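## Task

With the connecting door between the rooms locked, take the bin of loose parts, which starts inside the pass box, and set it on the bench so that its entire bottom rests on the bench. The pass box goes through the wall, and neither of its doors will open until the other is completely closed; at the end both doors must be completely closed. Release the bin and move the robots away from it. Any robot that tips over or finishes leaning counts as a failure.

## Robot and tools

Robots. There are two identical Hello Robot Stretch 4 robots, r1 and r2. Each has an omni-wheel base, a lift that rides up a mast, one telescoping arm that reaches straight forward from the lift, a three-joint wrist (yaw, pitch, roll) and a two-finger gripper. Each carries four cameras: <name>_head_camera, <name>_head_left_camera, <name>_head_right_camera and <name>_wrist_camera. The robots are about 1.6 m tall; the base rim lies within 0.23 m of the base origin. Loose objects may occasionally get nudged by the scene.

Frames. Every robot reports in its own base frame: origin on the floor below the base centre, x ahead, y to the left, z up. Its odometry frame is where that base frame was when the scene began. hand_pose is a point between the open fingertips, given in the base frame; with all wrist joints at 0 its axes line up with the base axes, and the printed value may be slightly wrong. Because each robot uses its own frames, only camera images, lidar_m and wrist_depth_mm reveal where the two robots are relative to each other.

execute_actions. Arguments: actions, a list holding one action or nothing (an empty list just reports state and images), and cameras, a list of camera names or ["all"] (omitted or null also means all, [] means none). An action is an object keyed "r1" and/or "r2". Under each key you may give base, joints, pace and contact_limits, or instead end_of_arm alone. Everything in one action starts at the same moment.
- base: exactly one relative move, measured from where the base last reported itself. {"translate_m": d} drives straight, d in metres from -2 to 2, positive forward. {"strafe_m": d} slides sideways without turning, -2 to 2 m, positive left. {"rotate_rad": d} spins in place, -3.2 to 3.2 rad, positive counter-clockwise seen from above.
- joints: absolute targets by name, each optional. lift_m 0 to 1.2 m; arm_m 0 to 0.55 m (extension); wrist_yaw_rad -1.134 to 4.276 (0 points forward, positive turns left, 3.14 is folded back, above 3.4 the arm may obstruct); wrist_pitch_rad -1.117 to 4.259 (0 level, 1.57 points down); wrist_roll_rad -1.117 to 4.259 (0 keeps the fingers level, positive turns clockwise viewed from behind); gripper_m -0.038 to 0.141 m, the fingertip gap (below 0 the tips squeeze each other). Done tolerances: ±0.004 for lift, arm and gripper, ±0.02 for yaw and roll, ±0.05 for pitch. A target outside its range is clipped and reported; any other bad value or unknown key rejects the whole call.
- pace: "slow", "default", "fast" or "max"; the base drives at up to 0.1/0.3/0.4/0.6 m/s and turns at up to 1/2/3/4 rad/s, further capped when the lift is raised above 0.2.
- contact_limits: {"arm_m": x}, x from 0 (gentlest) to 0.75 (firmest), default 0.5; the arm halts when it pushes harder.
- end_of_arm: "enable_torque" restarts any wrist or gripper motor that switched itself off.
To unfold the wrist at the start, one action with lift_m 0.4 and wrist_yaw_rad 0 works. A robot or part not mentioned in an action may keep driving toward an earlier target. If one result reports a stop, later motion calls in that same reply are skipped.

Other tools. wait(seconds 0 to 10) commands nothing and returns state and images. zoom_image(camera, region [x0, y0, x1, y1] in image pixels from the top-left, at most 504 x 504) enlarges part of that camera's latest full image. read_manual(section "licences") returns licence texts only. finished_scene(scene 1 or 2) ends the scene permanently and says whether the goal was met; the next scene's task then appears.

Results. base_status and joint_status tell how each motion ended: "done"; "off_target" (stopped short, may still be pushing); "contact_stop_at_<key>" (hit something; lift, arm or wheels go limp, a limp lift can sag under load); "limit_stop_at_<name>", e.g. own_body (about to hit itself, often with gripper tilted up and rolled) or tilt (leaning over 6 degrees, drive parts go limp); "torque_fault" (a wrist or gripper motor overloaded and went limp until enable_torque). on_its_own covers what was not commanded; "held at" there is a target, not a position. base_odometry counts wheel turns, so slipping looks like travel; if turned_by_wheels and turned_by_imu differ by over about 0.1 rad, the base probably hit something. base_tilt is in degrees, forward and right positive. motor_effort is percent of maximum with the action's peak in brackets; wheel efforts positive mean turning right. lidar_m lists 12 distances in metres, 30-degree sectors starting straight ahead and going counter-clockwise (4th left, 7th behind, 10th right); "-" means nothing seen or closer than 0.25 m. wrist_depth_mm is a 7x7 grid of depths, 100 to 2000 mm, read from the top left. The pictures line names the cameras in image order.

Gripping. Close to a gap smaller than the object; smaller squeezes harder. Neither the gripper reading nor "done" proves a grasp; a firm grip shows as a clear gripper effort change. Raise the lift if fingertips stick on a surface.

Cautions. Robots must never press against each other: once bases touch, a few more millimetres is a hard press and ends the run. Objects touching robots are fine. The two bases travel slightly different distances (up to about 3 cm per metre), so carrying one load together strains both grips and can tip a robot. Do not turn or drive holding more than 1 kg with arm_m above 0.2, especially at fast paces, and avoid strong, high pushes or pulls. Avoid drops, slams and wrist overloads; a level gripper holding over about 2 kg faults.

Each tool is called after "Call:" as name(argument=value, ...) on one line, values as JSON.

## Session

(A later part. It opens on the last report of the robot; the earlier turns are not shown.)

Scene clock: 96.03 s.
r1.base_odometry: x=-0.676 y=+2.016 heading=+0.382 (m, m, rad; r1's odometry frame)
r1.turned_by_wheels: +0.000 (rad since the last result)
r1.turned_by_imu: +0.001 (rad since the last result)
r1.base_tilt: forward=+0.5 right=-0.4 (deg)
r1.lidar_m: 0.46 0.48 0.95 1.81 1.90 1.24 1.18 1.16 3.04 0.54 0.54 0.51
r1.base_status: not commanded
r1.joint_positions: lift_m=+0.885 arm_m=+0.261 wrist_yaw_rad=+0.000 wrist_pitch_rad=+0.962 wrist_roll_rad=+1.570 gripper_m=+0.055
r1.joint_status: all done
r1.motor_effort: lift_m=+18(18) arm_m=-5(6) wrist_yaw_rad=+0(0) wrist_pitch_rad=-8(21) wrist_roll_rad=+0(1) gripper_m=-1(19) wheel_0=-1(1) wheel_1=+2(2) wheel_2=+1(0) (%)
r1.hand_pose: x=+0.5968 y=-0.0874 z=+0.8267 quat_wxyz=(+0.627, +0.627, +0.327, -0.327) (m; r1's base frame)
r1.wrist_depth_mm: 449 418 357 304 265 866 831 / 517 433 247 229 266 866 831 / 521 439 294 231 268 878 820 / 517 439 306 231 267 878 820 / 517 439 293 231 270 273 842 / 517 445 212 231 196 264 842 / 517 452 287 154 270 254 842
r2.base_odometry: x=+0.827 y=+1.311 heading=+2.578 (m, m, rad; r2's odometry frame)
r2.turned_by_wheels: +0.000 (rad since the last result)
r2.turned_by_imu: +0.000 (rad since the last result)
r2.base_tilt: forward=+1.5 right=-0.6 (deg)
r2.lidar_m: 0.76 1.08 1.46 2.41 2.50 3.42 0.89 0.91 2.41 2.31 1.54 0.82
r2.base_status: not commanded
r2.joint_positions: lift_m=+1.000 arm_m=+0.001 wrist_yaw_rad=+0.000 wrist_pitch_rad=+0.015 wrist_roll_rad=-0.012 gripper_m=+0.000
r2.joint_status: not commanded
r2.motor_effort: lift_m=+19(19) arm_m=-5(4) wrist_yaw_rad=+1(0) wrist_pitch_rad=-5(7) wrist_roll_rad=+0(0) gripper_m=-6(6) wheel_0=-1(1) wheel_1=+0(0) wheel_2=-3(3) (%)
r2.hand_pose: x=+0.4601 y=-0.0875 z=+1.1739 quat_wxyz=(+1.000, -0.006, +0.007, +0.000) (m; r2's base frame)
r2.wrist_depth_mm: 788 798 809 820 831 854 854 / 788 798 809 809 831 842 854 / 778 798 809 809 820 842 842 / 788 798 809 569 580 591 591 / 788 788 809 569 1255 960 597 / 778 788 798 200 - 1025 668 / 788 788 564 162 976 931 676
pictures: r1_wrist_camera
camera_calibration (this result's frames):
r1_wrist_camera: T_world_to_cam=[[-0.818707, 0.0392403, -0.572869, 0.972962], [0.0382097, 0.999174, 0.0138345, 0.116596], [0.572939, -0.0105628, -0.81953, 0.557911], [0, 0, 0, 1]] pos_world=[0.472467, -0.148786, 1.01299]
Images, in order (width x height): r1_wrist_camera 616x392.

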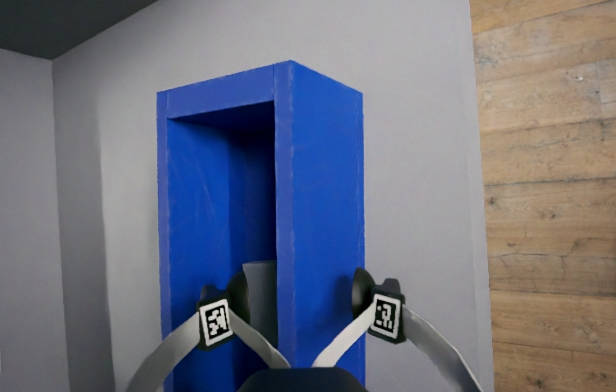

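Call:
execute_actions(actions=[{"r1": {"joints": {"wrist_pitch_rad": 1.16, "arm_m": 0.311, "lift_m": 0.913}, "contact_limits": {"arm_m": 0.25}}}], cameras=["r1_wrist_camera"])

Scene clock: 97.27 s.
r1.base_odometry: x=-0.676 y=+2.016 heading=+0.382 (m, m, rad; r1's odometry frame)
r1.turned_by_wheels: +0.000 (rad since the last result)
r1.turned_by_imu: +0.000 (rad since the last result)
r1.base_tilt: forward=+0.4 right=-0.4 (deg)
r1.lidar_m: 0.47 0.48 0.92 1.83 1.91 1.25 1.18 1.25 3.02 0.54 0.54 0.51
r1.base_status: not commanded
r1.joint_positions: lift_m=+0.913 arm_m=+0.310 wrist_yaw_rad=+0.000 wrist_pitch_rad=+1.160 wrist_roll_rad=+1.570 gripper_m=+0.055
r1.joint_status: all done
r1.motor_effort: lift_m=+22(21) arm_m=+5(6) wrist_yaw_rad=-1(1) wrist_pitch_rad=-5(13) wrist_roll_rad=-1(1) gripper_m=-2(2) wheel_0=-1(1) wheel_1=+2(2) wheel_2=+0(1) (%)
r1.contact_limits: arm_m 0.25
r1.hand_pose: x=+0.5961 y=-0.0874 z=+0.8264 quat_wxyz=(+0.592, +0.591, +0.388, -0.387) (m; r1's base frame)
r1.wrist_depth_mm: 404 366 329 300 272 931 854 / 410 368 229 214 273 946 866 / 410 366 290 236 273 917 866 / 415 373 307 236 274 917 854 / 413 368 291 236 276 917 854 / 418 373 212 236 196 917 866 / 415 373 285 153 278 904 878
r2.base_odometry: x=+0.827 y=+1.311 heading=+2.578 (m, m, rad; r2's odometry frame)
r2.turned_by_wheels: +0.000 (rad since the last result)
r2.turned_by_imu: +0.000 (rad since the last result)
r2.base_tilt: forward=+1.6 right=-0.3 (deg)
r2.lidar_m: 0.75 1.07 1.44 2.41 2.50 3.40 0.89 0.91 2.42 2.30 1.51 0.84
r2.base_status: not commanded
r2.joint_positions: lift_m=+1.000 arm_m=+0.001 wrist_yaw_rad=+0.000 wrist_pitch_rad=+0.015 wrist_roll_rad=-0.012 gripper_m=+0.000
r2.joint_status: not commanded
r2.motor_effort: lift_m=+19(19) arm_m=-4(4) wrist_yaw_rad=+1(0) wrist_pitch_rad=-6(7) wrist_roll_rad=+1(1) gripper_m=-5(4) wheel_0=-1(1) wheel_1=+0(0) wheel_2=-3(3) (%)
r2.hand_pose: x=+0.4601 y=-0.0875 z=+1.1739 quat_wxyz=(+1.000, -0.006, +0.007, +0.000) (m; r2's base frame)
r2.wrist_depth_mm: 788 788 809 809 831 831 854 / 788 798 809 820 831 842 854 / 778 798 809 809 831 831 842 / 778 798 798 574 580 591 591 / 788 798 798 574 1205 960 597 / 788 788 798 200 - 1042 668 / 778 778 564 162 976 931 683
pictures: r1_wrist_camera
camera_calibration (this result's frames):
r1_wrist_camera: T_world_to_cam=[[-0.915641, 0.0390465, -0.400097, 0.887192], [0.0399829, 0.999182, 0.00600997, 0.122018], [0.400005, -0.0104941, -0.916453, 0.741347], [0, 0, 0, 1]] pos_world=[0.510929, -0.148781, 1.03364]
Images, in order (width x height): r1_wrist_camera 616x392.

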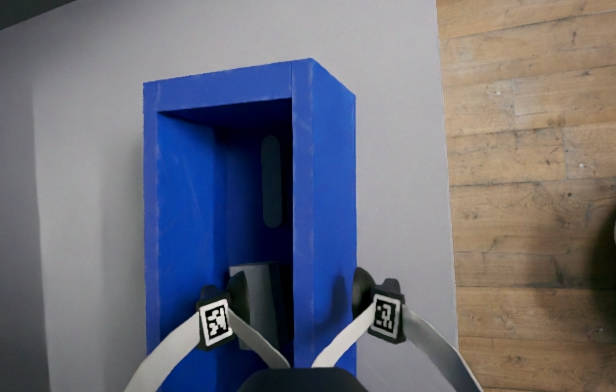

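Call:
execute_actions(actions=[{"r1": {"joints": {"wrist_pitch_rad": 1.36, "arm_m": 0.366, "lift_m": 0.928}, "contact_limits": {"arm_m": 0.25}}}], cameras=["r1_wrist_camera"])

Scene clock: 98.60 s.
r1.base_odometry: x=-0.676 y=+2.016 heading=+0.382 (m, m, rad; r1's odometry frame)
r1.turned_by_wheels: +0.000 (rad since the last result)
r1.turned_by_imu: +0.000 (rad since the last result)
r1.base_tilt: forward=+0.4 right=-0.4 (deg)
r1.lidar_m: 0.47 0.49 0.95 1.81 1.89 1.25 1.17 1.26 3.04 0.54 0.54 0.51
r1.base_status: not commanded
r1.joint_positions: lift_m=+0.928 arm_m=+0.365 wrist_yaw_rad=+0.000 wrist_pitch_rad=+1.360 wrist_roll_rad=+1.570 gripper_m=+0.055
r1.joint_status: all done
r1.motor_effort: lift_m=+22(22) arm_m=+5(4) wrist_yaw_rad=+0(1) wrist_pitch_rad=-1(8) wrist_roll_rad=-1(1) gripper_m=-1(4) wheel_0=-1(1) wheel_1=+2(2) wheel_2=+0(1) (%)
r1.contact_limits: arm_m 0.25
r1.hand_pose: x=+0.5963 y=-0.0874 z=+0.8239 quat_wxyz=(+0.550, +0.550, +0.445, -0.444) (m; r1's base frame)
r1.wrist_depth_mm: 336 324 306 294 285 976 931 / 340 322 216 206 287 976 917 / 338 324 279 265 286 976 931 / 338 325 294 281 285 946 798 / 336 324 294 287 285 960 750 / 338 324 212 267 196 960 820 / 340 327 273 153 285 946 946
r2.base_odometry: x=+0.827 y=+1.311 heading=+2.578 (m, m, rad; r2's odometry frame)
r2.turned_by_wheels: +0.000 (rad since the last result)
r2.turned_by_imu: +0.000 (rad since the last result)
r2.base_tilt: forward=+1.5 right=-0.3 (deg)
r2.lidar_m: 0.74 1.09 1.49 2.40 2.49 3.40 0.91 0.91 2.42 2.29 1.50 0.82
r2.base_status: not commanded
r2.joint_positions: lift_m=+1.000 arm_m=+0.001 wrist_yaw_rad=+0.000 wrist_pitch_rad=+0.015 wrist_roll_rad=-0.012 gripper_m=+0.000
r2.joint_status: not commanded
r2.motor_effort: lift_m=+19(19) arm_m=-4(4) wrist_yaw_rad=+1(0) wrist_pitch_rad=-6(6) wrist_roll_rad=+1(0) gripper_m=-5(6) wheel_0=-1(1) wheel_1=+0(0) wheel_2=-3(3) (%)
r2.hand_pose: x=+0.4601 y=-0.0875 z=+1.1739 quat_wxyz=(+1.000, -0.006, +0.007, +0.000) (m; r2's base frame)
r2.wrist_depth_mm: 788 798 798 820 831 842 854 / 778 798 809 820 820 842 854 / 788 809 809 809 831 831 854 / 798 798 798 569 580 585 597 / 788 798 809 574 1118 960 597 / 778 788 798 200 - 1025 668 / 788 778 564 162 991 931 683
pictures: r1_wrist_camera
camera_calibration (this result's frames):
r1_wrist_camera: T_world_to_cam=[[-0.976781, 0.039207, -0.210622, 0.766765], [0.0405568, 0.999175, -0.00209145, 0.128382], [0.210367, -0.0105851, -0.977565, 0.902319], [0, 0, 0, 1]] pos_world=[0.553936, -0.148787, 1.04384]
Images, in order (width x height): r1_wrist_camera 616x392.

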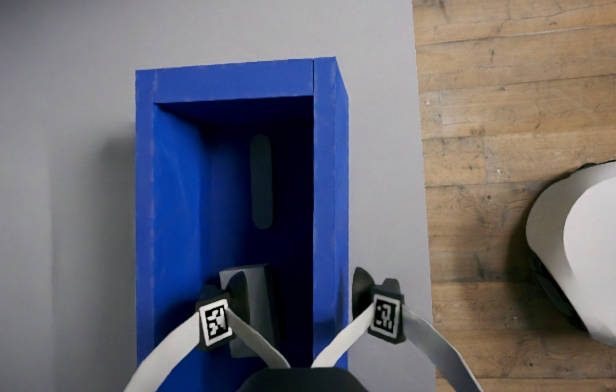

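Call:
execute_actions(actions=[{"r1": {"joints": {"wrist_pitch_rad": 1.57, "arm_m": 0.42, "lift_m": 0.932}, "contact_limits": {"arm_m": 0.25}}}], cameras=["r1_head_camera", "r1_wrist_camera"])

Scene clock: 160.83 s.
r1.base_odometry: x=-0.676 y=+2.016 heading=+0.382 (m, m, rad; r1's odometry frame)
r1.turned_by_wheels: +0.000 (rad since the last result)
r1.turned_by_imu: +0.001 (rad since the last result)
r1.base_tilt: forward=+0.5 right=-0.4 (deg)
r1.lidar_m: 0.48 0.48 0.95 1.82 1.88 1.23 1.18 1.21 3.02 0.53 0.53 0.50
r1.base_status: not commanded
r1.joint_positions: lift_m=+0.932 arm_m=+0.419 wrist_yaw_rad=+0.000 wrist_pitch_rad=+1.570 wrist_roll_rad=+1.570 gripper_m=+0.055
r1.joint_status: all done
r1.motor_effort: lift_m=+22(23) arm_m=+5(4) wrist_yaw_rad=+0(1) wrist_pitch_rad=+1(5) wrist_roll_rad=-1(2) gripper_m=-2(3) wheel_0=-1(1) wheel_1=+2(2) wheel_2=+0(1) (%)
r1.contact_limits: arm_m 0.25
r1.hand_pose: x=+0.5903 y=-0.0874 z=+0.8215 quat_wxyz=(+0.501, +0.500, +0.500, -0.499) (m; r1's base frame)
r1.wrist_depth_mm: 289 291 294 294 1042 1042 1060 / 289 203 204 205 1042 1042 1060 / 289 237 281 282 1025 1042 1060 / 290 238 281 285 1042 878 842 / 290 239 282 283 297 842 842 / 289 237 211 282 196 991 820 / 289 203 274 153 296 1025 1060
r2.base_odometry: x=+0.827 y=+1.311 heading=+2.578 (m, m, rad; r2's odometry frame)
r2.turned_by_wheels: +0.000 (rad since the last result)
r2.turned_by_imu: +0.000 (rad since the last result)
r2.base_tilt: forward=+1.4 right=-0.3 (deg)
r2.lidar_m: 0.77 1.08 1.46 2.41 2.52 3.37 0.90 0.92 2.42 2.31 1.51 0.82
r2.base_status: not commanded
r2.joint_positions: lift_m=+1.000 arm_m=+0.001 wrist_yaw_rad=+0.000 wrist_pitch_rad=+0.015 wrist_roll_rad=-0.012 gripper_m=+0.000
r2.joint_status: not commanded
r2.motor_effort: lift_m=+19(19) arm_m=-4(4) wrist_yaw_rad=+0(0) wrist_pitch_rad=-7(6) wrist_roll_rad=+0(1) gripper_m=-6(5) wheel_0=-1(1) wheel_1=+0(0) wheel_2=-3(3) (%)
r2.hand_pose: x=+0.4601 y=-0.0875 z=+1.1739 quat_wxyz=(+1.000, -0.006, +0.007, +0.000) (m; r2's base frame)
r2.wrist_depth_mm: 788 788 809 820 831 842 854 / 778 788 820 820 820 842 842 / 778 798 809 820 831 842 842 / 798 788 798 574 580 585 603 / 788 788 809 574 1098 976 603 / 778 798 798 200 - 1025 676 / 778 788 564 162 976 931 676
pictures: r1_head_camera, r1_wrist_camera
camera_calibration (this result's frames):
r1_wrist_camera: T_world_to_cam=[[-0.999221, 0.0393496, -0.00287225, 0.603004], [0.0393777, 0.999169, -0.0105005, 0.136229], [0.00245667, -0.0106054, -0.999941, 1.04238], [0, 0, 0, 1]] pos_world=[0.594609, -0.148789, 1.04548]
Images, in order (width x height): r1_head_camera 420x560, r1_wrist_camera 616x392.

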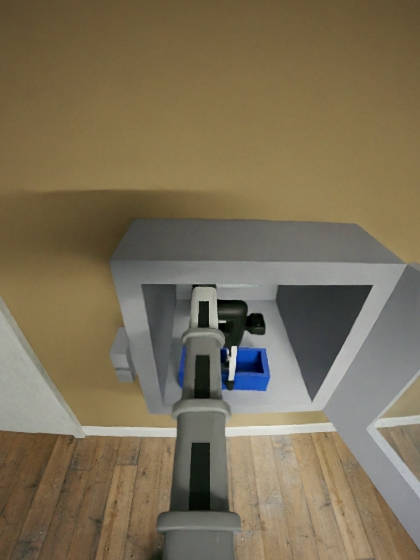

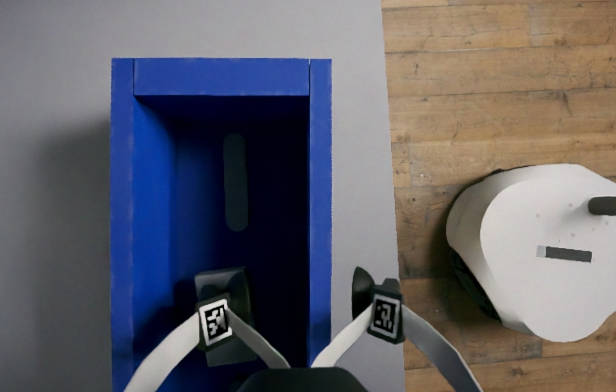

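Call:
zoom_image(camera="r1_wrist_camera", region=[100, 200, 460, 392])

Region (100, 200, 460, 392) of r1_wrist_camera's 616x392 image, scaled by 1.400; it fills the top 269 rows of this view, and the rest is white.

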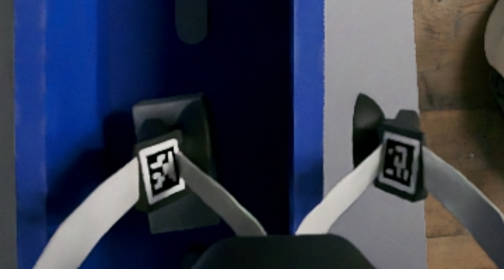

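Call:
execute_actions(actions=[{"r1": {"joints": {"gripper_m": -0.03}}}], cameras=["r1_wrist_camera"])

Scene clock: 162.97 s.
r1.base_odometry: x=-0.676 y=+2.016 heading=+0.382 (m, m, rad; r1's odometry frame)
r1.turned_by_wheels: +0.000 (rad since the last result)
r1.turned_by_imu: +0.000 (rad since the last result)
r1.base_tilt: forward=+0.4 right=-0.4 (deg)
r1.lidar_m: 0.46 0.50 0.94 1.80 1.90 1.23 1.16 1.25 3.02 0.54 0.52 0.50
r1.base_status: not commanded
r1.joint_positions: lift_m=+0.932 arm_m=+0.419 wrist_yaw_rad=+0.000 wrist_pitch_rad=+1.571 wrist_roll_rad=+1.570 gripper_m=-0.029
r1.joint_status: all done
r1.motor_effort: lift_m=+21(22) arm_m=+5(5) wrist_yaw_rad=+0(0) wrist_pitch_rad=-3(4) wrist_roll_rad=-1(1) gripper_m=-19(20) wheel_0=-1(1) wheel_1=+2(2) wheel_2=+1(1) (%)
r1.hand_pose: x=+0.5900 y=-0.0874 z=+0.8215 quat_wxyz=(+0.500, +0.500, +0.500, -0.500) (m; r1's base frame)
r1.wrist_depth_mm: 286 287 291 291 1042 1042 1060 / 287 195 193 204 1060 1042 1078 / 286 226 273 273 1025 1060 1042 / 287 225 272 276 1042 878 842 / 287 222 274 273 296 820 831 / 287 220 244 196 294 946 842 / 287 198 245 196 293 1025 1042
r2.base_odometry: x=+0.827 y=+1.311 heading=+2.578 (m, m, rad; r2's odometry frame)
r2.turned_by_wheels: +0.000 (rad since the last result)
r2.turned_by_imu: +0.000 (rad since the last result)
r2.base_tilt: forward=+1.4 right=-0.4 (deg)
r2.lidar_m: 0.74 1.09 1.47 2.41 2.50 3.40 0.90 0.91 2.41 2.30 1.49 0.84
r2.base_status: not commanded
r2.joint_positions: lift_m=+1.000 arm_m=+0.001 wrist_yaw_rad=+0.000 wrist_pitch_rad=+0.015 wrist_roll_rad=-0.012 gripper_m=+0.000
r2.joint_status: not commanded
r2.motor_effort: lift_m=+19(19) arm_m=-4(4) wrist_yaw_rad=+0(0) wrist_pitch_rad=-7(6) wrist_roll_rad=+1(0) gripper_m=-5(5) wheel_0=-1(1) wheel_1=+0(0) wheel_2=-3(3) (%)
r2.hand_pose: x=+0.4601 y=-0.0875 z=+1.1739 quat_wxyz=(+1.000, -0.006, +0.007, +0.000) (m; r2's base frame)
r2.wrist_depth_mm: 788 798 809 820 820 842 854 / 788 788 809 820 842 842 854 / 788 798 798 820 820 842 854 / 778 798 809 569 580 591 591 / 778 798 809 574 1098 960 603 / 778 788 788 200 1118 1025 668 / 788 778 564 162 991 931 683
pictures: r1_wrist_camera
camera_calibration (this result's frames):
r1_wrist_camera: T_world_to_cam=[[-0.999222, 0.0394138, -0.00152409, 0.601533], [0.0394277, 0.999167, -0.0105536, 0.136258], [0.00110686, -0.0106054, -0.999943, 1.04318], [0, 0, 0, 1]] pos_world=[0.594538, -0.148789, 1.04548]
Images, in order (width x height): r1_wrist_camera 616x392.

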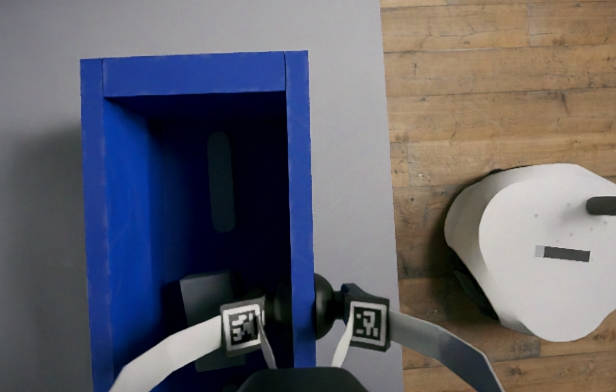

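Call:
execute_actions(actions=[{"r1": {"joints": {"arm_m": 0.1}}}], cameras=["r1_head_camera", "r1_wrist_camera"])

Scene clock: 165.43 s.
r1.base_odometry: x=-0.676 y=+2.016 heading=+0.382 (m, m, rad; r1's odometry frame)
r1.turned_by_wheels: +0.000 (rad since the last result)
r1.turned_by_imu: +0.001 (rad since the last result)
r1.base_tilt: forward=+0.4 right=-0.4 (deg)
r1.lidar_m: 0.25 0.25 0.96 1.82 1.90 1.24 1.17 1.25 3.04 0.54 0.52 0.29
r1.base_status: not commanded
r1.joint_positions: lift_m=+0.932 arm_m=+0.101 wrist_yaw_rad=+0.000 wrist_pitch_rad=+1.571 wrist_roll_rad=+1.570 gripper_m=-0.029
r1.joint_status: all done
r1.motor_effort: lift_m=+21(21) arm_m=-5(6) wrist_yaw_rad=+1(1) wrist_pitch_rad=-6(8) wrist_roll_rad=-1(1) gripper_m=-17(18) wheel_0=-1(1) wheel_1=+2(2) wheel_2=+0(1) (%)
r1.hand_pose: x=+0.2716 y=-0.0874 z=+0.8215 quat_wxyz=(+0.500, +0.500, +0.500, -0.500) (m; r1's base frame)
r1.wrist_depth_mm: 750 1042 1025 1042 1025 1008 1042 / 683 195 193 202 1042 1060 1042 / 691 226 273 273 1025 1042 1060 / 699 225 273 274 831 831 1042 / 691 223 276 274 842 842 1042 / 676 221 243 198 831 842 1078 / 691 197 244 196 1025 1060 1042
r2.base_odometry: x=+0.827 y=+1.311 heading=+2.578 (m, m, rad; r2's odometry frame)
r2.turned_by_wheels: +0.000 (rad since the last result)
r2.turned_by_imu: +0.000 (rad since the last result)
r2.base_tilt: forward=+1.5 right=-0.4 (deg)
r2.lidar_m: 0.75 1.08 1.44 2.40 2.49 3.38 0.89 0.91 2.40 2.30 1.51 0.85
r2.base_status: not commanded
r2.joint_positions: lift_m=+1.000 arm_m=+0.001 wrist_yaw_rad=+0.000 wrist_pitch_rad=+0.015 wrist_roll_rad=-0.012 gripper_m=+0.000
r2.joint_status: not commanded
r2.motor_effort: lift_m=+20(19) arm_m=-4(4) wrist_yaw_rad=+1(1) wrist_pitch_rad=-6(7) wrist_roll_rad=+1(0) gripper_m=-6(5) wheel_0=-1(1) wheel_1=+0(0) wheel_2=-3(3) (%)
r2.hand_pose: x=+0.4601 y=-0.0875 z=+1.1739 quat_wxyz=(+1.000, -0.006, +0.007, +0.000) (m; r2's base frame)
r2.wrist_depth_mm: 788 798 809 809 831 842 854 / 778 798 798 820 820 842 854 / 788 798 809 820 820 831 842 / 788 798 809 574 580 585 597 / 788 788 798 574 - 960 597 / 778 798 798 199 1397 1042 676 / 778 788 564 162 976 931 676
pictures: r1_head_camera, r1_wrist_camera
camera_calibration (this result's frames):
r1_wrist_camera: T_world_to_cam=[[-0.999221, 0.0394547, -0.0009503, 0.282985], [0.0394626, 0.999165, -0.0105762, 0.148818], [0.000532227, -0.0106054, -0.999944, 1.04369], [0, 0, 0, 1]] pos_world=[0.276336, -0.14879, 1.04547]
Images, in order (width x height): r1_head_camera 420x560, r1_wrist_camera 616x392.

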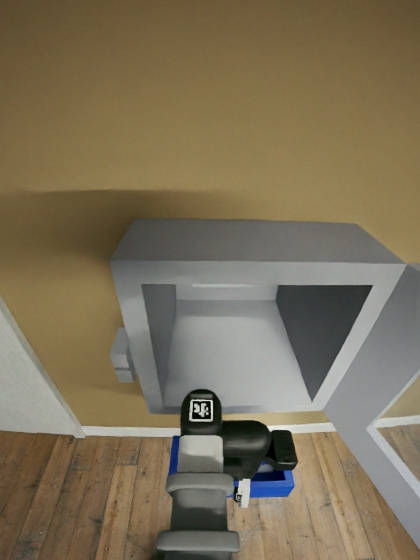

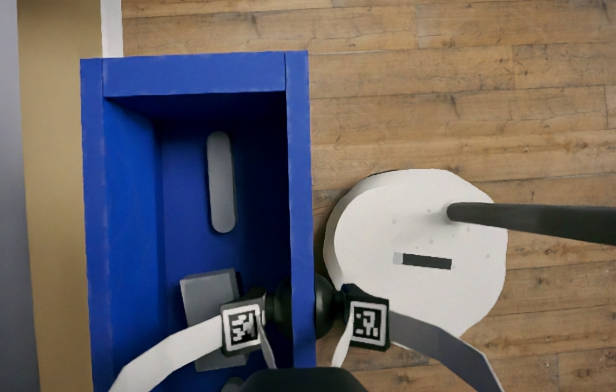

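Call:
execute_actions(actions=[{"r1": {"base": {"translate_m": -0.5}, "joints": {"lift_m": 1.0}}}], cameras=["r1_wrist_camera"])

Scene clock: 171.10 s.
r1.base_odometry: x=-1.140 y=+1.829 heading=+0.382 (m, m, rad; r1's odometry frame)
r1.turned_by_wheels: +0.000 (rad since the last result)
r1.turned_by_imu: +0.003 (rad since the last result)
r1.base_tilt: forward=+0.4 right=-0.4 (deg)
r1.lidar_m: 0.25 0.26 1.65 1.80 1.89 0.71 0.67 0.71 3.05 2.88 0.74 0.28
r1.base_status: done
r1.joint_positions: lift_m=+1.000 arm_m=+0.101 wrist_yaw_rad=+0.000 wrist_pitch_rad=+1.571 wrist_roll_rad=+1.570 gripper_m=-0.029
r1.joint_status: all done
r1.motor_effort: lift_m=+24(25) arm_m=-5(5) wrist_yaw_rad=+0(0) wrist_pitch_rad=-6(5) wrist_roll_rad=-1(1) gripper_m=-18(18) wheel_0=+0(7) wheel_1=+0(7) wheel_2=+0(10) (%)
r1.hand_pose: x=+0.2716 y=-0.0874 z=+0.8893 quat_wxyz=(+0.500, +0.500, +0.500, -0.500) (m; r1's base frame)
r1.wrist_depth_mm: 1078 1078 1118 1098 1118 1118 1098 / 1060 194 193 203 1118 1078 1118 / 1060 228 274 272 1098 1118 1138 / 1078 225 273 274 904 917 1118 / 1078 224 274 276 891 904 1118 / 1098 221 244 196 891 1118 1098 / 1078 196 244 196 1098 1118 1138
r2.base_odometry: x=+0.827 y=+1.311 heading=+2.578 (m, m, rad; r2's odometry frame)
r2.turned_by_wheels: +0.000 (rad since the last result)
r2.turned_by_imu: +0.001 (rad since the last result)
r2.base_tilt: forward=+1.4 right=-0.3 (deg)
r2.lidar_m: 0.74 1.07 1.47 2.40 2.51 3.38 0.87 0.87 2.43 2.32 1.52 0.83
r2.base_status: not commanded
r2.joint_positions: lift_m=+1.000 arm_m=+0.001 wrist_yaw_rad=+0.000 wrist_pitch_rad=+0.015 wrist_roll_rad=-0.012 gripper_m=+0.000
r2.joint_status: not commanded
r2.motor_effort: lift_m=+19(20) arm_m=-4(4) wrist_yaw_rad=+1(0) wrist_pitch_rad=-6(7) wrist_roll_rad=+1(0) gripper_m=-5(7) wheel_0=-1(1) wheel_1=+0(0) wheel_2=-3(3) (%)
r2.hand_pose: x=+0.4601 y=-0.0875 z=+1.1739 quat_wxyz=(+1.000, -0.006, +0.007, +0.000) (m; r2's base frame)
r2.wrist_depth_mm: 798 788 809 809 831 842 854 / 788 798 809 809 831 842 854 / 788 798 809 809 831 842 854 / 788 788 798 569 580 585 597 / 788 798 809 574 - 976 597 / 788 788 798 200 - 1025 676 / 788 788 569 162 976 917 676
pictures: r1_wrist_camera
camera_calibration (this result's frames):
r1_wrist_camera: T_world_to_cam=[[-0.999221, 0.039455, -0.00105179, 0.28316], [0.0394639, 0.999165, -0.0105722, 0.14953], [0.000633785, -0.0106054, -0.999944, 1.11148], [0, 0, 0, 1]] pos_world=[0.276334, -0.14879, 1.1133]
Images, in order (width x height): r1_wrist_camera 616x392.

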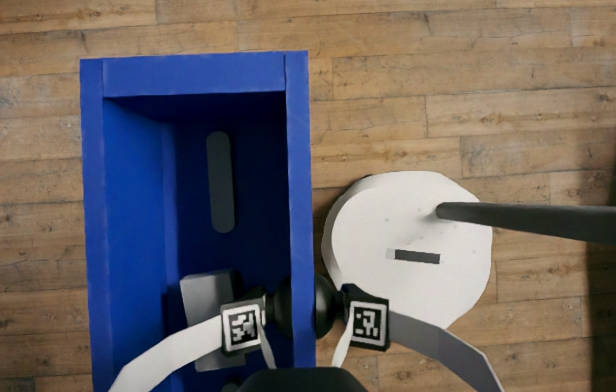

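Call:
execute_actions(actions=[{"r1": {"base": {"rotate_rad": -3.0}}}], cameras=["r1_head_camera", "r1_wrist_camera"])

Scene clock: 174.57 s.
r1.base_odometry: x=-1.140 y=+1.829 heading=-2.618 (m, m, rad; r1's odometry frame)
r1.turned_by_wheels: -3.000 (rad since the last result)
r1.turned_by_imu: -3.076 (rad since the last result)
r1.base_tilt: forward=+0.4 right=-0.4 (deg)
r1.lidar_m: 0.25 0.25 2.92 2.86 0.75 0.87 0.98 1.30 1.86 1.81 1.95 0.30
r1.base_status: done
r1.joint_positions: lift_m=+1.000 arm_m=+0.101 wrist_yaw_rad=+0.000 wrist_pitch_rad=+1.571 wrist_roll_rad=+1.570 gripper_m=-0.029
r1.joint_status: not commanded
r1.motor_effort: lift_m=+23(24) arm_m=-5(5) wrist_yaw_rad=+0(0) wrist_pitch_rad=-4(6) wrist_roll_rad=-1(1) gripper_m=-18(18) wheel_0=+1(4) wheel_1=+1(9) wheel_2=+2(7) (%)
r1.hand_pose: x=+0.2718 y=-0.0874 z=+0.8894 quat_wxyz=(+0.500, +0.500, +0.500, -0.500) (m; r1's base frame)
r1.wrist_depth_mm: 707 1078 1098 1118 1098 1098 1138 / 891 193 193 203 1098 1118 1138 / 1078 227 273 274 1078 1098 1118 / 1078 224 274 274 904 891 1118 / 1078 223 273 276 891 904 1118 / 1098 220 243 196 904 1118 1118 / 1078 196 244 196 1098 1138 1118
r2.base_odometry: x=+0.827 y=+1.311 heading=+2.578 (m, m, rad; r2's odometry frame)
r2.turned_by_wheels: +0.000 (rad since the last result)
r2.turned_by_imu: +0.000 (rad since the last result)
r2.base_tilt: forward=+1.6 right=-0.4 (deg)
r2.lidar_m: 0.76 1.05 1.42 2.41 2.50 3.37 0.87 0.92 2.43 2.28 1.50 0.83
r2.base_status: not commanded
r2.joint_positions: lift_m=+1.000 arm_m=+0.001 wrist_yaw_rad=+0.000 wrist_pitch_rad=+0.015 wrist_roll_rad=-0.012 gripper_m=+0.000
r2.joint_status: not commanded
r2.motor_effort: lift_m=+20(19) arm_m=-4(4) wrist_yaw_rad=+0(1) wrist_pitch_rad=-6(7) wrist_roll_rad=+0(1) gripper_m=-6(6) wheel_0=-1(1) wheel_1=+0(0) wheel_2=-3(3) (%)
r2.hand_pose: x=+0.4601 y=-0.0875 z=+1.1739 quat_wxyz=(+1.000, -0.006, +0.007, +0.000) (m; r2's base frame)
r2.wrist_depth_mm: 778 798 809 820 831 842 854 / 788 798 820 820 831 842 854 / 788 798 798 809 831 831 842 / 788 788 798 569 574 591 591 / 778 809 809 569 - 960 597 / 788 798 788 200 - 1025 676 / 778 788 564 162 976 917 683
pictures: r1_head_camera, r1_wrist_camera
camera_calibration (this result's frames):
r1_wrist_camera: T_world_to_cam=[[-0.999226, 0.0392988, -0.00152194, 0.283716], [0.0393127, 0.999171, -0.0105537, 0.14955], [0.00110593, -0.0106053, -0.999943, 1.11139], [0, 0, 0, 1]] pos_world=[0.276389, -0.148789, 1.11334]
Images, in order (width x height): r1_head_camera 420x560, r1_wrist_camera 616x392.

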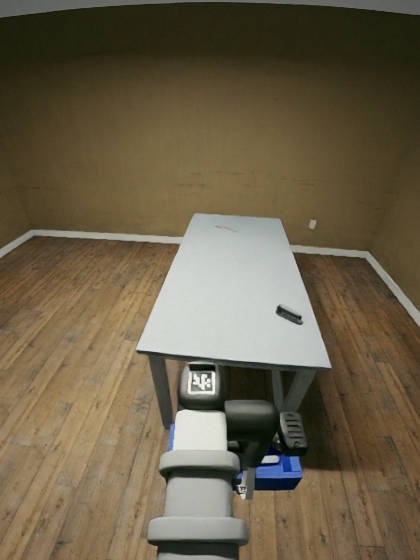

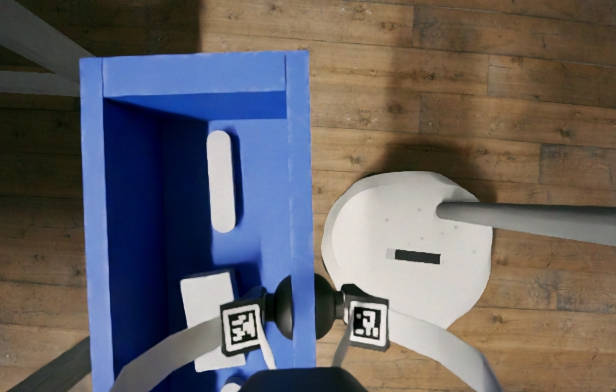

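Call:
execute_actions(actions=[{"r1": {"base": {"translate_m": 0.4}, "joints": {"arm_m": 0.2}}}], cameras=["r1_head_camera", "r1_wrist_camera"])

Scene clock: 179.00 s.
r1.base_odometry: x=-1.487 y=+1.629 heading=-2.618 (m, m, rad; r1's odometry frame)
r1.turned_by_wheels: +0.000 (rad since the last result)
r1.turned_by_imu: +0.000 (rad since the last result)
r1.base_tilt: forward=+0.4 right=-0.4 (deg)
r1.lidar_m: 0.27 0.31 2.86 2.81 2.07 1.00 1.38 1.73 1.87 1.85 0.37 0.28
r1.base_status: done
r1.joint_positions: lift_m=+1.000 arm_m=+0.199 wrist_yaw_rad=+0.000 wrist_pitch_rad=+1.571 wrist_roll_rad=+1.570 gripper_m=-0.029
r1.joint_status: all done
r1.motor_effort: lift_m=+23(23) arm_m=+5(4) wrist_yaw_rad=+0(0) wrist_pitch_rad=-3(9) wrist_roll_rad=-1(1) gripper_m=-18(17) wheel_0=-1(4) wheel_1=+1(8) wheel_2=+1(9) (%)
r1.hand_pose: x=+0.3699 y=-0.0874 z=+0.8894 quat_wxyz=(+0.500, +0.500, +0.500, -0.500) (m; r1's base frame)
r1.wrist_depth_mm: 340 342 345 351 1118 1098 1118 / 342 194 194 203 1098 1118 1118 / 342 227 272 273 1098 1118 1118 / 342 224 274 276 904 904 1118 / 342 223 277 274 891 904 1138 / 342 220 244 196 349 904 1138 / 342 197 245 196 1118 1098 1138
r2.base_odometry: x=+0.827 y=+1.311 heading=+2.578 (m, m, rad; r2's odometry frame)
r2.turned_by_wheels: +0.000 (rad since the last result)
r2.turned_by_imu: +0.000 (rad since the last result)
r2.base_tilt: forward=+1.6 right=-0.3 (deg)
r2.lidar_m: 0.76 1.07 1.48 2.40 2.48 3.40 0.91 0.91 2.44 2.29 1.50 0.84
r2.base_status: not commanded
r2.joint_positions: lift_m=+1.000 arm_m=+0.001 wrist_yaw_rad=+0.000 wrist_pitch_rad=+0.015 wrist_roll_rad=-0.012 gripper_m=+0.000
r2.joint_status: not commanded
r2.motor_effort: lift_m=+19(19) arm_m=-4(4) wrist_yaw_rad=-1(0) wrist_pitch_rad=-7(6) wrist_roll_rad=+1(0) gripper_m=-6(5) wheel_0=-1(1) wheel_1=+0(0) wheel_2=-3(3) (%)
r2.hand_pose: x=+0.4601 y=-0.0875 z=+1.1739 quat_wxyz=(+1.000, -0.006, +0.007, +0.000) (m; r2's base frame)
r2.wrist_depth_mm: 788 798 809 820 831 842 854 / 788 788 809 820 831 831 854 / 798 788 809 820 831 842 854 / 778 798 809 574 580 591 591 / 778 788 798 569 - 976 597 / 778 798 798 199 - 1025 676 / 778 788 564 162 976 931 676
pictures: r1_head_camera, r1_wrist_camera
camera_calibration (this result's frames):
r1_wrist_camera: T_world_to_cam=[[-0.999224, 0.0393652, -0.00126953, 0.381517], [0.0393765, 0.999169, -0.0105636, 0.145678], [0.00085264, -0.0106054, -0.999943, 1.11138], [0, 0, 0, 1]] pos_world=[0.374537, -0.148789, 1.11334]
Images, in order (width x height): r1_head_camera 420x560, r1_wrist_camera 616x392.

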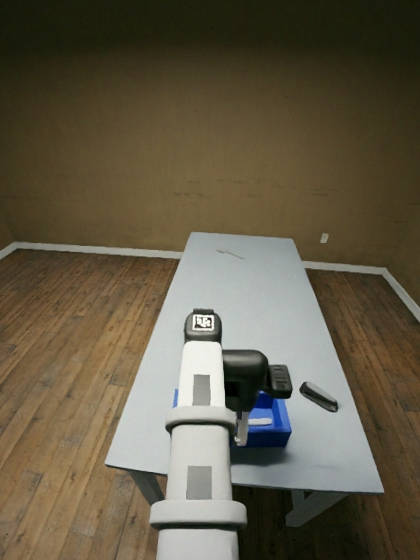

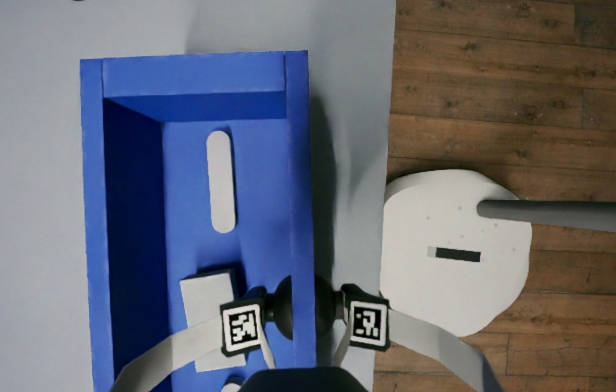

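Call:
execute_actions(actions=[{"r1": {"joints": {"arm_m": 0.3, "lift_m": 0.95}}}], cameras=["r1_head_camera", "r1_wrist_camera"])

Scene clock: 181.00 s.
r1.base_odometry: x=-1.487 y=+1.629 heading=-2.618 (m, m, rad; r1's odometry frame)
r1.turned_by_wheels: +0.000 (rad since the last result)
r1.turned_by_imu: +0.000 (rad since the last result)
r1.base_tilt: forward=+0.4 right=-0.4 (deg)
r1.lidar_m: 0.27 0.30 2.86 2.81 2.07 1.00 1.37 1.72 1.90 1.84 0.38 0.30
r1.base_status: not commanded
r1.joint_positions: lift_m=+0.950 arm_m=+0.299 wrist_yaw_rad=+0.000 wrist_pitch_rad=+1.571 wrist_roll_rad=+1.570 gripper_m=-0.029
r1.joint_status: all done
r1.motor_effort: lift_m=+18(22) arm_m=+5(0) wrist_yaw_rad=+0(0) wrist_pitch_rad=-5(7) wrist_roll_rad=+0(1) gripper_m=-19(19) wheel_0=-1(1) wheel_1=+1(1) wheel_2=+1(1) (%)
r1.hand_pose: x=+0.4700 y=-0.0874 z=+0.8398 quat_wxyz=(+0.500, +0.500, +0.500, -0.500) (m; r1's base frame)
r1.wrist_depth_mm: 293 297 298 300 301 303 1060 / 294 193 194 203 301 304 1078 / 293 226 273 273 301 303 1060 / 293 224 276 273 301 303 854 / 293 222 274 276 301 303 866 / 294 220 243 195 298 303 1060 / 293 196 245 196 300 301 1060
r2.base_odometry: x=+0.827 y=+1.311 heading=+2.578 (m, m, rad; r2's odometry frame)
r2.turned_by_wheels: +0.000 (rad since the last result)
r2.turned_by_imu: +0.000 (rad since the last result)
r2.base_tilt: forward=+1.5 right=-0.5 (deg)
r2.lidar_m: 0.74 1.07 1.45 2.39 2.48 3.39 0.89 0.92 2.43 2.31 1.53 0.84
r2.base_status: not commanded
r2.joint_positions: lift_m=+1.000 arm_m=+0.001 wrist_yaw_rad=+0.000 wrist_pitch_rad=+0.015 wrist_roll_rad=-0.012 gripper_m=+0.000
r2.joint_status: not commanded
r2.motor_effort: lift_m=+20(19) arm_m=-4(4) wrist_yaw_rad=+1(1) wrist_pitch_rad=-6(7) wrist_roll_rad=+0(0) gripper_m=-5(6) wheel_0=-1(1) wheel_1=+0(0) wheel_2=-3(3) (%)
r2.hand_pose: x=+0.4601 y=-0.0875 z=+1.1739 quat_wxyz=(+1.000, -0.006, +0.007, +0.000) (m; r2's base frame)
r2.wrist_depth_mm: 788 798 809 831 820 842 854 / 788 788 809 820 831 842 854 / 788 798 798 820 820 831 854 / 778 788 809 574 580 591 597 / 778 788 809 574 - 960 597 / 788 798 798 200 - 1025 676 / 778 798 569 162 976 931 683
pictures: r1_head_camera, r1_wrist_camera
camera_calibration (this result's frames):
r1_wrist_camera: T_world_to_cam=[[-0.999227, 0.0392815, -0.00160699, 0.481745], [0.0392963, 0.999172, -0.0105503, 0.14124], [0.00119123, -0.0106053, -0.999943, 1.06155], [0, 0, 0, 1]] pos_world=[0.474558, -0.148789, 1.06375]
Images, in order (width x height): r1_head_camera 420x560, r1_wrist_camera 616x392.

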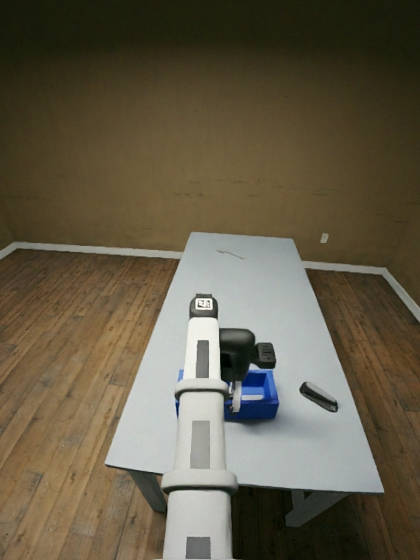

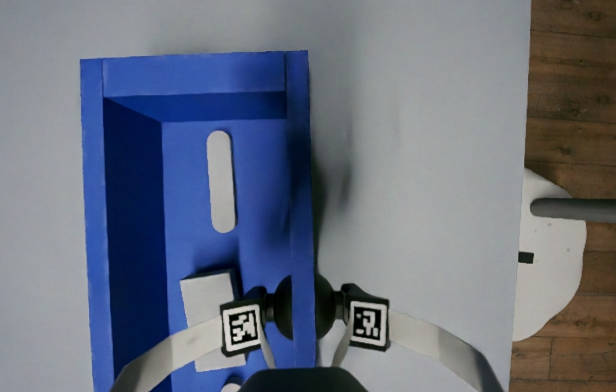

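Call:
execute_actions(actions=[{"r1": {"joints": {"lift_m": 0.94, "gripper_m": 0.045}}}], cameras=["r1_wrist_camera"])

Scene clock: 182.77 s.
r1.base_odometry: x=-1.487 y=+1.629 heading=-2.618 (m, m, rad; r1's odometry frame)
r1.turned_by_wheels: +0.000 (rad since the last result)
r1.turned_by_imu: +0.000 (rad since the last result)
r1.base_tilt: forward=+0.4 right=-0.4 (deg)
r1.lidar_m: 0.28 0.28 2.87 2.79 2.09 1.00 1.38 1.72 1.89 1.86 0.39 0.29
r1.base_status: not commanded
r1.joint_positions: lift_m=+0.940 arm_m=+0.299 wrist_yaw_rad=+0.000 wrist_pitch_rad=+1.570 wrist_roll_rad=+1.570 gripper_m=+0.045
r1.joint_status: all done
r1.motor_effort: lift_m=+17(18) arm_m=+5(5) wrist_yaw_rad=+0(0) wrist_pitch_rad=-2(3) wrist_roll_rad=-1(1) gripper_m=-3(17) wheel_0=-1(1) wheel_1=+1(1) wheel_2=+1(1) (%)
r1.hand_pose: x=+0.4701 y=-0.0874 z=+0.8298 quat_wxyz=(+0.500, +0.500, +0.500, -0.500) (m; r1's base frame)
r1.wrist_depth_mm: 286 289 290 291 290 294 1060 / 286 200 200 291 293 293 1042 / 286 231 278 281 294 296 1060 / 287 229 277 281 294 293 866 / 285 226 278 279 293 293 842 / 285 224 207 278 204 296 1042 / 285 198 253 158 293 296 1042
r2.base_odometry: x=+0.827 y=+1.311 heading=+2.578 (m, m, rad; r2's odometry frame)
r2.turned_by_wheels: +0.000 (rad since the last result)
r2.turned_by_imu: +0.000 (rad since the last result)
r2.base_tilt: forward=+1.6 right=-0.3 (deg)
r2.lidar_m: 0.74 1.06 1.44 2.40 2.49 3.38 0.91 0.93 2.41 2.30 1.52 0.83
r2.base_status: not commanded
r2.joint_positions: lift_m=+1.000 arm_m=+0.001 wrist_yaw_rad=+0.000 wrist_pitch_rad=+0.015 wrist_roll_rad=-0.012 gripper_m=+0.000
r2.joint_status: not commanded
r2.motor_effort: lift_m=+19(19) arm_m=-4(4) wrist_yaw_rad=+1(0) wrist_pitch_rad=-7(7) wrist_roll_rad=+1(0) gripper_m=-5(5) wheel_0=-1(1) wheel_1=+0(0) wheel_2=-3(3) (%)
r2.hand_pose: x=+0.4601 y=-0.0875 z=+1.1739 quat_wxyz=(+1.000, -0.006, +0.007, +0.000) (m; r2's base frame)
r2.wrist_depth_mm: 778 809 820 820 831 842 854 / 798 798 809 820 831 842 842 / 788 798 798 809 831 831 842 / 798 798 809 569 574 591 591 / 778 788 809 569 - 960 597 / 778 778 809 199 - 1025 668 / 778 798 564 162 976 931 676
pictures: r1_wrist_camera
camera_calibration (this result's frames):
r1_wrist_camera: T_world_to_cam=[[-0.999226, 0.0392818, -0.00193504, 0.482102], [0.0393001, 0.999172, -0.0105374, 0.141119], [0.00151951, -0.0106053, -0.999943, 1.05145], [0, 0, 0, 1]] pos_world=[0.474585, -0.148789, 1.05381]
Images, in order (width x height): r1_wrist_camera 616x392.

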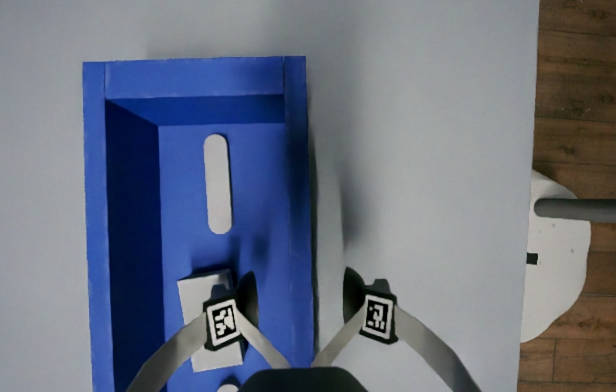

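Call:
execute_actions(actions=[{"r1": {"joints": {"lift_m": 1.05}, "pace": "fast"}}], cameras=["r1_head_camera"])

Scene clock: 188.00 s.
r1.base_odometry: x=-1.487 y=+1.629 heading=-2.618 (m, m, rad; r1's odometry frame)
r1.turned_by_wheels: +0.000 (rad since the last result)
r1.turned_by_imu: +0.001 (rad since the last result)
r1.base_tilt: forward=+0.4 right=-0.4 (deg)
r1.lidar_m: 0.28 0.30 2.87 2.80 2.08 0.99 1.38 1.72 1.91 1.85 0.40 0.30
r1.base_status: not commanded
r1.joint_positions: lift_m=+1.050 arm_m=+0.299 wrist_yaw_rad=+0.000 wrist_pitch_rad=+1.570 wrist_roll_rad=+1.570 gripper_m=+0.045
r1.joint_status: all done
r1.motor_effort: lift_m=+21(25) arm_m=+5(5) wrist_yaw_rad=+0(0) wrist_pitch_rad=-3(3) wrist_roll_rad=-1(0) gripper_m=-2(3) wheel_0=-1(1) wheel_1=+1(1) wheel_2=+1(1) (%)
r1.hand_pose: x=+0.4701 y=-0.0874 z=+0.9395 quat_wxyz=(+0.500, +0.500, +0.500, -0.500) (m; r1's base frame)
r1.wrist_depth_mm: 389 397 394 399 402 1182 1160 / 394 394 397 402 404 1182 1160 / 394 394 347 402 399 1138 1205 / 389 394 384 399 402 960 1160 / 394 392 366 399 399 931 1182 / 394 394 208 389 205 931 1160 / 394 397 377 158 402 1138 1160
r2.base_odometry: x=+0.827 y=+1.311 heading=+2.578 (m, m, rad; r2's odometry frame)
r2.turned_by_wheels: +0.000 (rad since the last result)
r2.turned_by_imu: +0.000 (rad since the last result)
r2.base_tilt: forward=+1.4 right=-0.3 (deg)
r2.lidar_m: 0.77 1.07 1.46 2.40 2.51 3.36 0.89 0.93 2.42 2.32 1.52 0.84
r2.base_status: not commanded
r2.joint_positions: lift_m=+1.000 arm_m=+0.001 wrist_yaw_rad=+0.000 wrist_pitch_rad=+0.015 wrist_roll_rad=-0.012 gripper_m=+0.000
r2.joint_status: not commanded
r2.motor_effort: lift_m=+19(19) arm_m=-4(4) wrist_yaw_rad=+0(1) wrist_pitch_rad=-6(7) wrist_roll_rad=+0(0) gripper_m=-7(5) wheel_0=-1(1) wheel_1=+0(0) wheel_2=-3(3) (%)
r2.hand_pose: x=+0.4601 y=-0.0875 z=+1.1739 quat_wxyz=(+1.000, -0.006, +0.007, +0.000) (m; r2's base frame)
r2.wrist_depth_mm: 788 798 809 820 831 842 854 / 798 798 809 820 831 842 854 / 788 788 809 820 820 831 854 / 788 788 820 574 580 591 597 / 788 788 798 569 - 960 597 / 788 788 798 200 - 1042 668 / 778 788 564 162 976 931 676
pictures: r1_head_camera
Images, in order (width x height): r1_head_camera 420x560.

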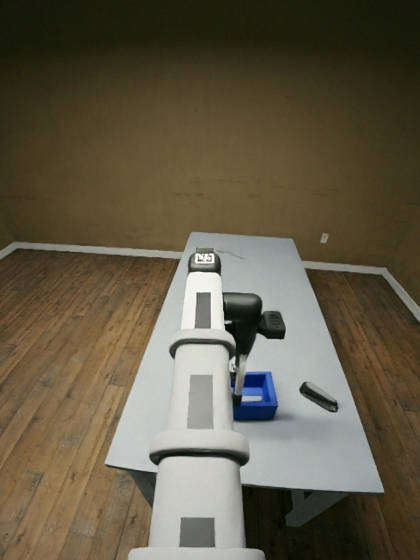

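Call:
execute_actions(actions=[{"r1": {"base": {"rotate_rad": 3.0}, "joints": {"arm_m": 0.0, "wrist_pitch_rad": 0.0, "wrist_roll_rad": 0.0, "gripper_m": 0.0}, "pace": "fast"}}], cameras=["r1_head_camera", "r1_head_right_camera"])

Scene clock: 191.77 s.
r1.base_odometry: x=-1.487 y=+1.629 heading=+0.382 (m, m, rad; r1's odometry frame)
r1.turned_by_wheels: +3.000 (rad since the last result)
r1.turned_by_imu: +3.077 (rad since the last result)
r1.base_tilt: forward=+0.4 right=-0.5 (deg)
r1.lidar_m: 1.38 1.63 1.95 1.85 0.44 0.29 0.28 0.30 3.00 2.82 2.35 1.00
r1.base_status: done
r1.joint_positions: lift_m=+1.050 arm_m=+0.001 wrist_yaw_rad=+0.000 wrist_pitch_rad=+0.003 wrist_roll_rad=+0.000 gripper_m=+0.000
r1.joint_status: all done
r1.motor_effort: lift_m=+21(22) arm_m=-5(3) wrist_yaw_rad=+0(1) wrist_pitch_rad=-9(12) wrist_roll_rad=-2(2) gripper_m=-4(5) wheel_0=-2(5) wheel_1=+0(8) wheel_2=-1(7) (%)
r1.hand_pose: x=+0.4604 y=-0.0874 z=+1.2273 quat_wxyz=(+1.000, +0.000, +0.001, +0.000) (m; r1's base frame)
r1.wrist_depth_mm: 1336 1336 1366 1397 1397 1397 1430 / 1336 1336 1336 1336 1366 1366 1397 / 1308 1308 1336 1366 1430 1430 1430 / 1308 1336 1336 1336 1160 878 676 / 1308 1336 1366 - 1182 1366 683 / 1336 1336 1160 202 1098 1366 691 / 1308 1308 1160 186 1078 1397 691
r2.base_odometry: x=+0.827 y=+1.311 heading=+2.578 (m, m, rad; r2's odometry frame)
r2.turned_by_wheels: +0.000 (rad since the last result)
r2.turned_by_imu: +0.000 (rad since the last result)
r2.base_tilt: forward=+1.4 right=-0.3 (deg)
r2.lidar_m: 0.76 1.07 1.46 2.41 2.51 3.38 0.89 0.92 2.43 2.31 1.49 0.81
r2.base_status: not commanded
r2.joint_positions: lift_m=+1.000 arm_m=+0.001 wrist_yaw_rad=+0.000 wrist_pitch_rad=+0.015 wrist_roll_rad=-0.012 gripper_m=+0.000
r2.joint_status: not commanded
r2.motor_effort: lift_m=+19(20) arm_m=-5(4) wrist_yaw_rad=+0(1) wrist_pitch_rad=-6(7) wrist_roll_rad=+0(0) gripper_m=-5(6) wheel_0=-1(1) wheel_1=+0(0) wheel_2=-3(3) (%)
r2.hand_pose: x=+0.4601 y=-0.0875 z=+1.1739 quat_wxyz=(+1.000, -0.006, +0.007, +0.000) (m; r2's base frame)
r2.wrist_depth_mm: 788 798 809 809 831 842 854 / 788 798 809 820 820 854 854 / 788 798 809 820 820 842 854 / 788 788 809 574 585 591 603 / 778 798 809 569 - 960 597 / 778 788 798 200 - 1042 676 / 788 788 564 162 976 931 676
pictures: r1_head_camera, r1_head_right_camera
Images, in order (width x height): r1_head_camera 420x560, r1_head_right_camera 420x672.

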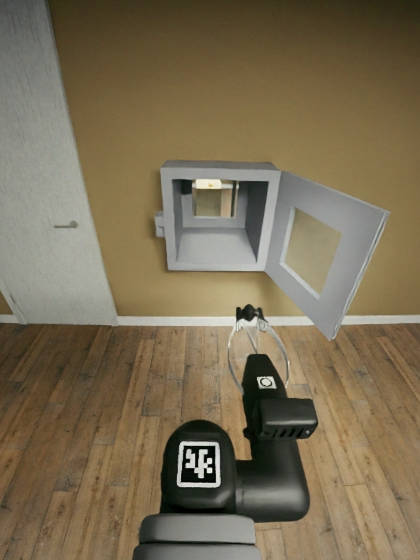

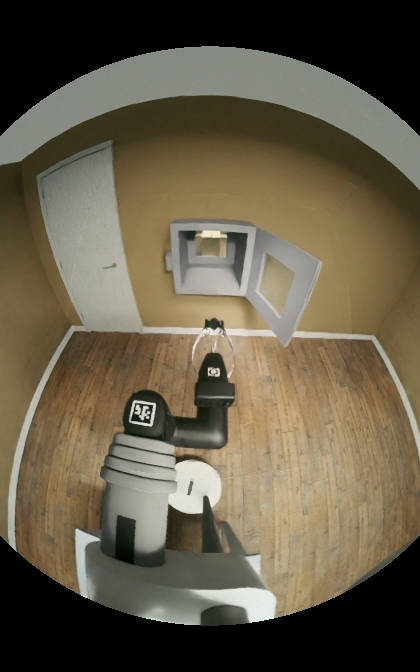

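Call:
execute_actions(actions=[{"r1": {"base": {"strafe_m": -0.75}, "joints": {"lift_m": 0.82}, "pace": "fast"}}], cameras=["r1_head_camera"])

Scene clock: 197.53 s.
r1.base_odometry: x=-1.208 y=+0.933 heading=+0.382 (m, m, rad; r1's odometry frame)
r1.turned_by_wheels: +0.000 (rad since the last result)
r1.turned_by_imu: +0.003 (rad since the last result)
r1.base_tilt: forward=+0.5 right=-0.4 (deg)
r1.lidar_m: 0.83 1.45 2.21 2.58 0.53 0.64 1.79 2.78 2.21 2.07 2.17 1.68
r1.base_status: done
r1.joint_positions: lift_m=+0.820 arm_m=+0.001 wrist_yaw_rad=+0.000 wrist_pitch_rad=+0.003 wrist_roll_rad=+0.000 gripper_m=+0.000
r1.joint_status: all done
r1.motor_effort: lift_m=+16(20) arm_m=-5(6) wrist_yaw_rad=-1(1) wrist_pitch_rad=-11(8) wrist_roll_rad=-2(2) gripper_m=-5(3) wheel_0=-2(8) wheel_1=+1(13) wheel_2=+0(1) (%)
r1.hand_pose: x=+0.4603 y=-0.0874 z=+0.9977 quat_wxyz=(+1.000, +0.000, +0.001, +0.000) (m; r1's base frame)
r1.wrist_depth_mm: 1336 1336 1397 1397 1397 1430 1430 / 1366 1366 1366 1397 1430 1430 1464 / 1336 1281 1366 1366 1397 1397 1397 / 1537 1336 1430 1397 1397 1397 1397 / 1499 1618 1366 1397 1397 1464 1430 / 1255 1205 1336 202 1397 1397 1397 / 1397 1366 1397 186 1397 1430 1430
r2.base_odometry: x=+0.827 y=+1.311 heading=+2.578 (m, m, rad; r2's odometry frame)
r2.turned_by_wheels: +0.000 (rad since the last result)
r2.turned_by_imu: +0.001 (rad since the last result)
r2.base_tilt: forward=+1.6 right=-0.3 (deg)
r2.lidar_m: 0.76 1.07 1.46 2.42 2.51 3.40 0.89 0.92 2.41 2.30 1.47 0.84
r2.base_status: not commanded
r2.joint_positions: lift_m=+1.000 arm_m=+0.001 wrist_yaw_rad=+0.000 wrist_pitch_rad=+0.015 wrist_roll_rad=-0.012 gripper_m=+0.000
r2.joint_status: not commanded
r2.motor_effort: lift_m=+19(19) arm_m=-4(4) wrist_yaw_rad=+0(2) wrist_pitch_rad=-6(6) wrist_roll_rad=+0(0) gripper_m=-6(5) wheel_0=-1(1) wheel_1=+0(0) wheel_2=-3(3) (%)
r2.hand_pose: x=+0.4601 y=-0.0875 z=+1.1739 quat_wxyz=(+1.000, -0.006, +0.007, +0.000) (m; r2's base frame)
r2.wrist_depth_mm: 788 798 809 820 831 842 842 / 788 798 809 820 831 854 854 / 788 798 798 820 820 842 854 / 788 788 798 569 580 591 597 / 778 788 809 569 - 960 597 / 788 798 798 200 - 1025 668 / 788 798 564 162 976 931 676
pictures: r1_head_camera
Images, in order (width x height): r1_head_camera 420x560.

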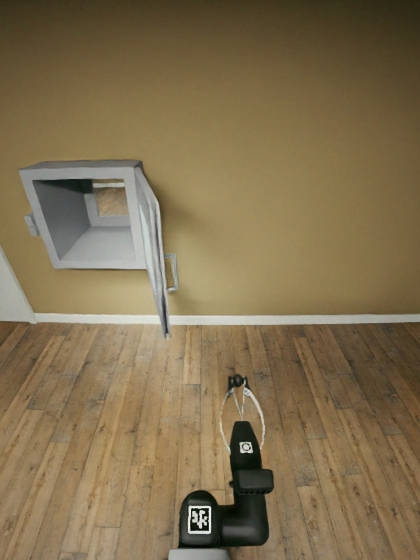

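Call:
execute_actions(actions=[{"r1": {"base": {"translate_m": 0.4}, "joints": {"arm_m": 0.3}, "pace": "fast"}}], cameras=["r1_head_camera"])

Scene clock: 200.63 s.
r1.base_odometry: x=-0.836 y=+1.082 heading=+0.381 (m, m, rad; r1's odometry frame)
r1.turned_by_wheels: +0.000 (rad since the last result)
r1.turned_by_imu: -0.001 (rad since the last result)
r1.base_tilt: forward=+0.4 right=-0.4 (deg)
r1.lidar_m: 0.51 0.44 1.38 2.61 1.00 0.80 1.81 3.08 2.17 2.08 1.76 1.25
r1.base_status: done
r1.joint_positions: lift_m=+0.820 arm_m=+0.299 wrist_yaw_rad=+0.000 wrist_pitch_rad=+0.002 wrist_roll_rad=+0.000 gripper_m=+0.000
r1.joint_status: all done
r1.motor_effort: lift_m=+16(16) arm_m=+5(5) wrist_yaw_rad=-1(1) wrist_pitch_rad=-7(9) wrist_roll_rad=-1(2) gripper_m=-3(4) wheel_0=-1(5) wheel_1=+0(5) wheel_2=+0(12) (%)
r1.hand_pose: x=+0.7585 y=-0.0874 z=+0.9978 quat_wxyz=(+1.000, +0.000, +0.001, +0.000) (m; r1's base frame)
r1.wrist_depth_mm: 683 691 683 707 707 715 715 / 676 699 691 707 715 715 723 / 691 683 691 707 707 723 723 / 691 683 699 707 707 707 732 / 676 691 699 699 715 715 732 / 683 691 699 202 707 715 715 / 691 691 707 186 699 723 715
r2.base_odometry: x=+0.827 y=+1.311 heading=+2.578 (m, m, rad; r2's odometry frame)
r2.turned_by_wheels: +0.000 (rad since the last result)
r2.turned_by_imu: +0.000 (rad since the last result)
r2.base_tilt: forward=+1.5 right=-0.5 (deg)
r2.lidar_m: 0.74 1.07 1.48 2.41 2.52 3.37 0.91 0.90 2.40 2.32 1.52 0.82
r2.base_status: not commanded
r2.joint_positions: lift_m=+1.000 arm_m=+0.001 wrist_yaw_rad=+0.000 wrist_pitch_rad=+0.015 wrist_roll_rad=-0.012 gripper_m=+0.000
r2.joint_status: not commanded
r2.motor_effort: lift_m=+20(19) arm_m=-4(4) wrist_yaw_rad=+1(1) wrist_pitch_rad=-7(7) wrist_roll_rad=+1(0) gripper_m=-5(6) wheel_0=-1(1) wheel_1=+0(0) wheel_2=-3(3) (%)
r2.hand_pose: x=+0.4601 y=-0.0875 z=+1.1739 quat_wxyz=(+1.000, -0.006, +0.007, +0.000) (m; r2's base frame)
r2.wrist_depth_mm: 788 798 809 842 831 842 854 / 788 798 809 820 831 842 854 / 788 798 809 809 820 831 854 / 788 798 798 569 580 591 597 / 778 798 809 569 - 960 597 / 778 788 798 200 - 1025 676 / 788 788 569 162 991 917 676
pictures: r1_head_camera
Images, in order (width x height): r1_head_camera 420x560.

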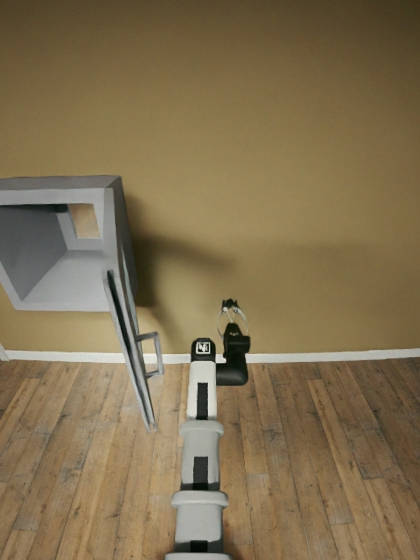

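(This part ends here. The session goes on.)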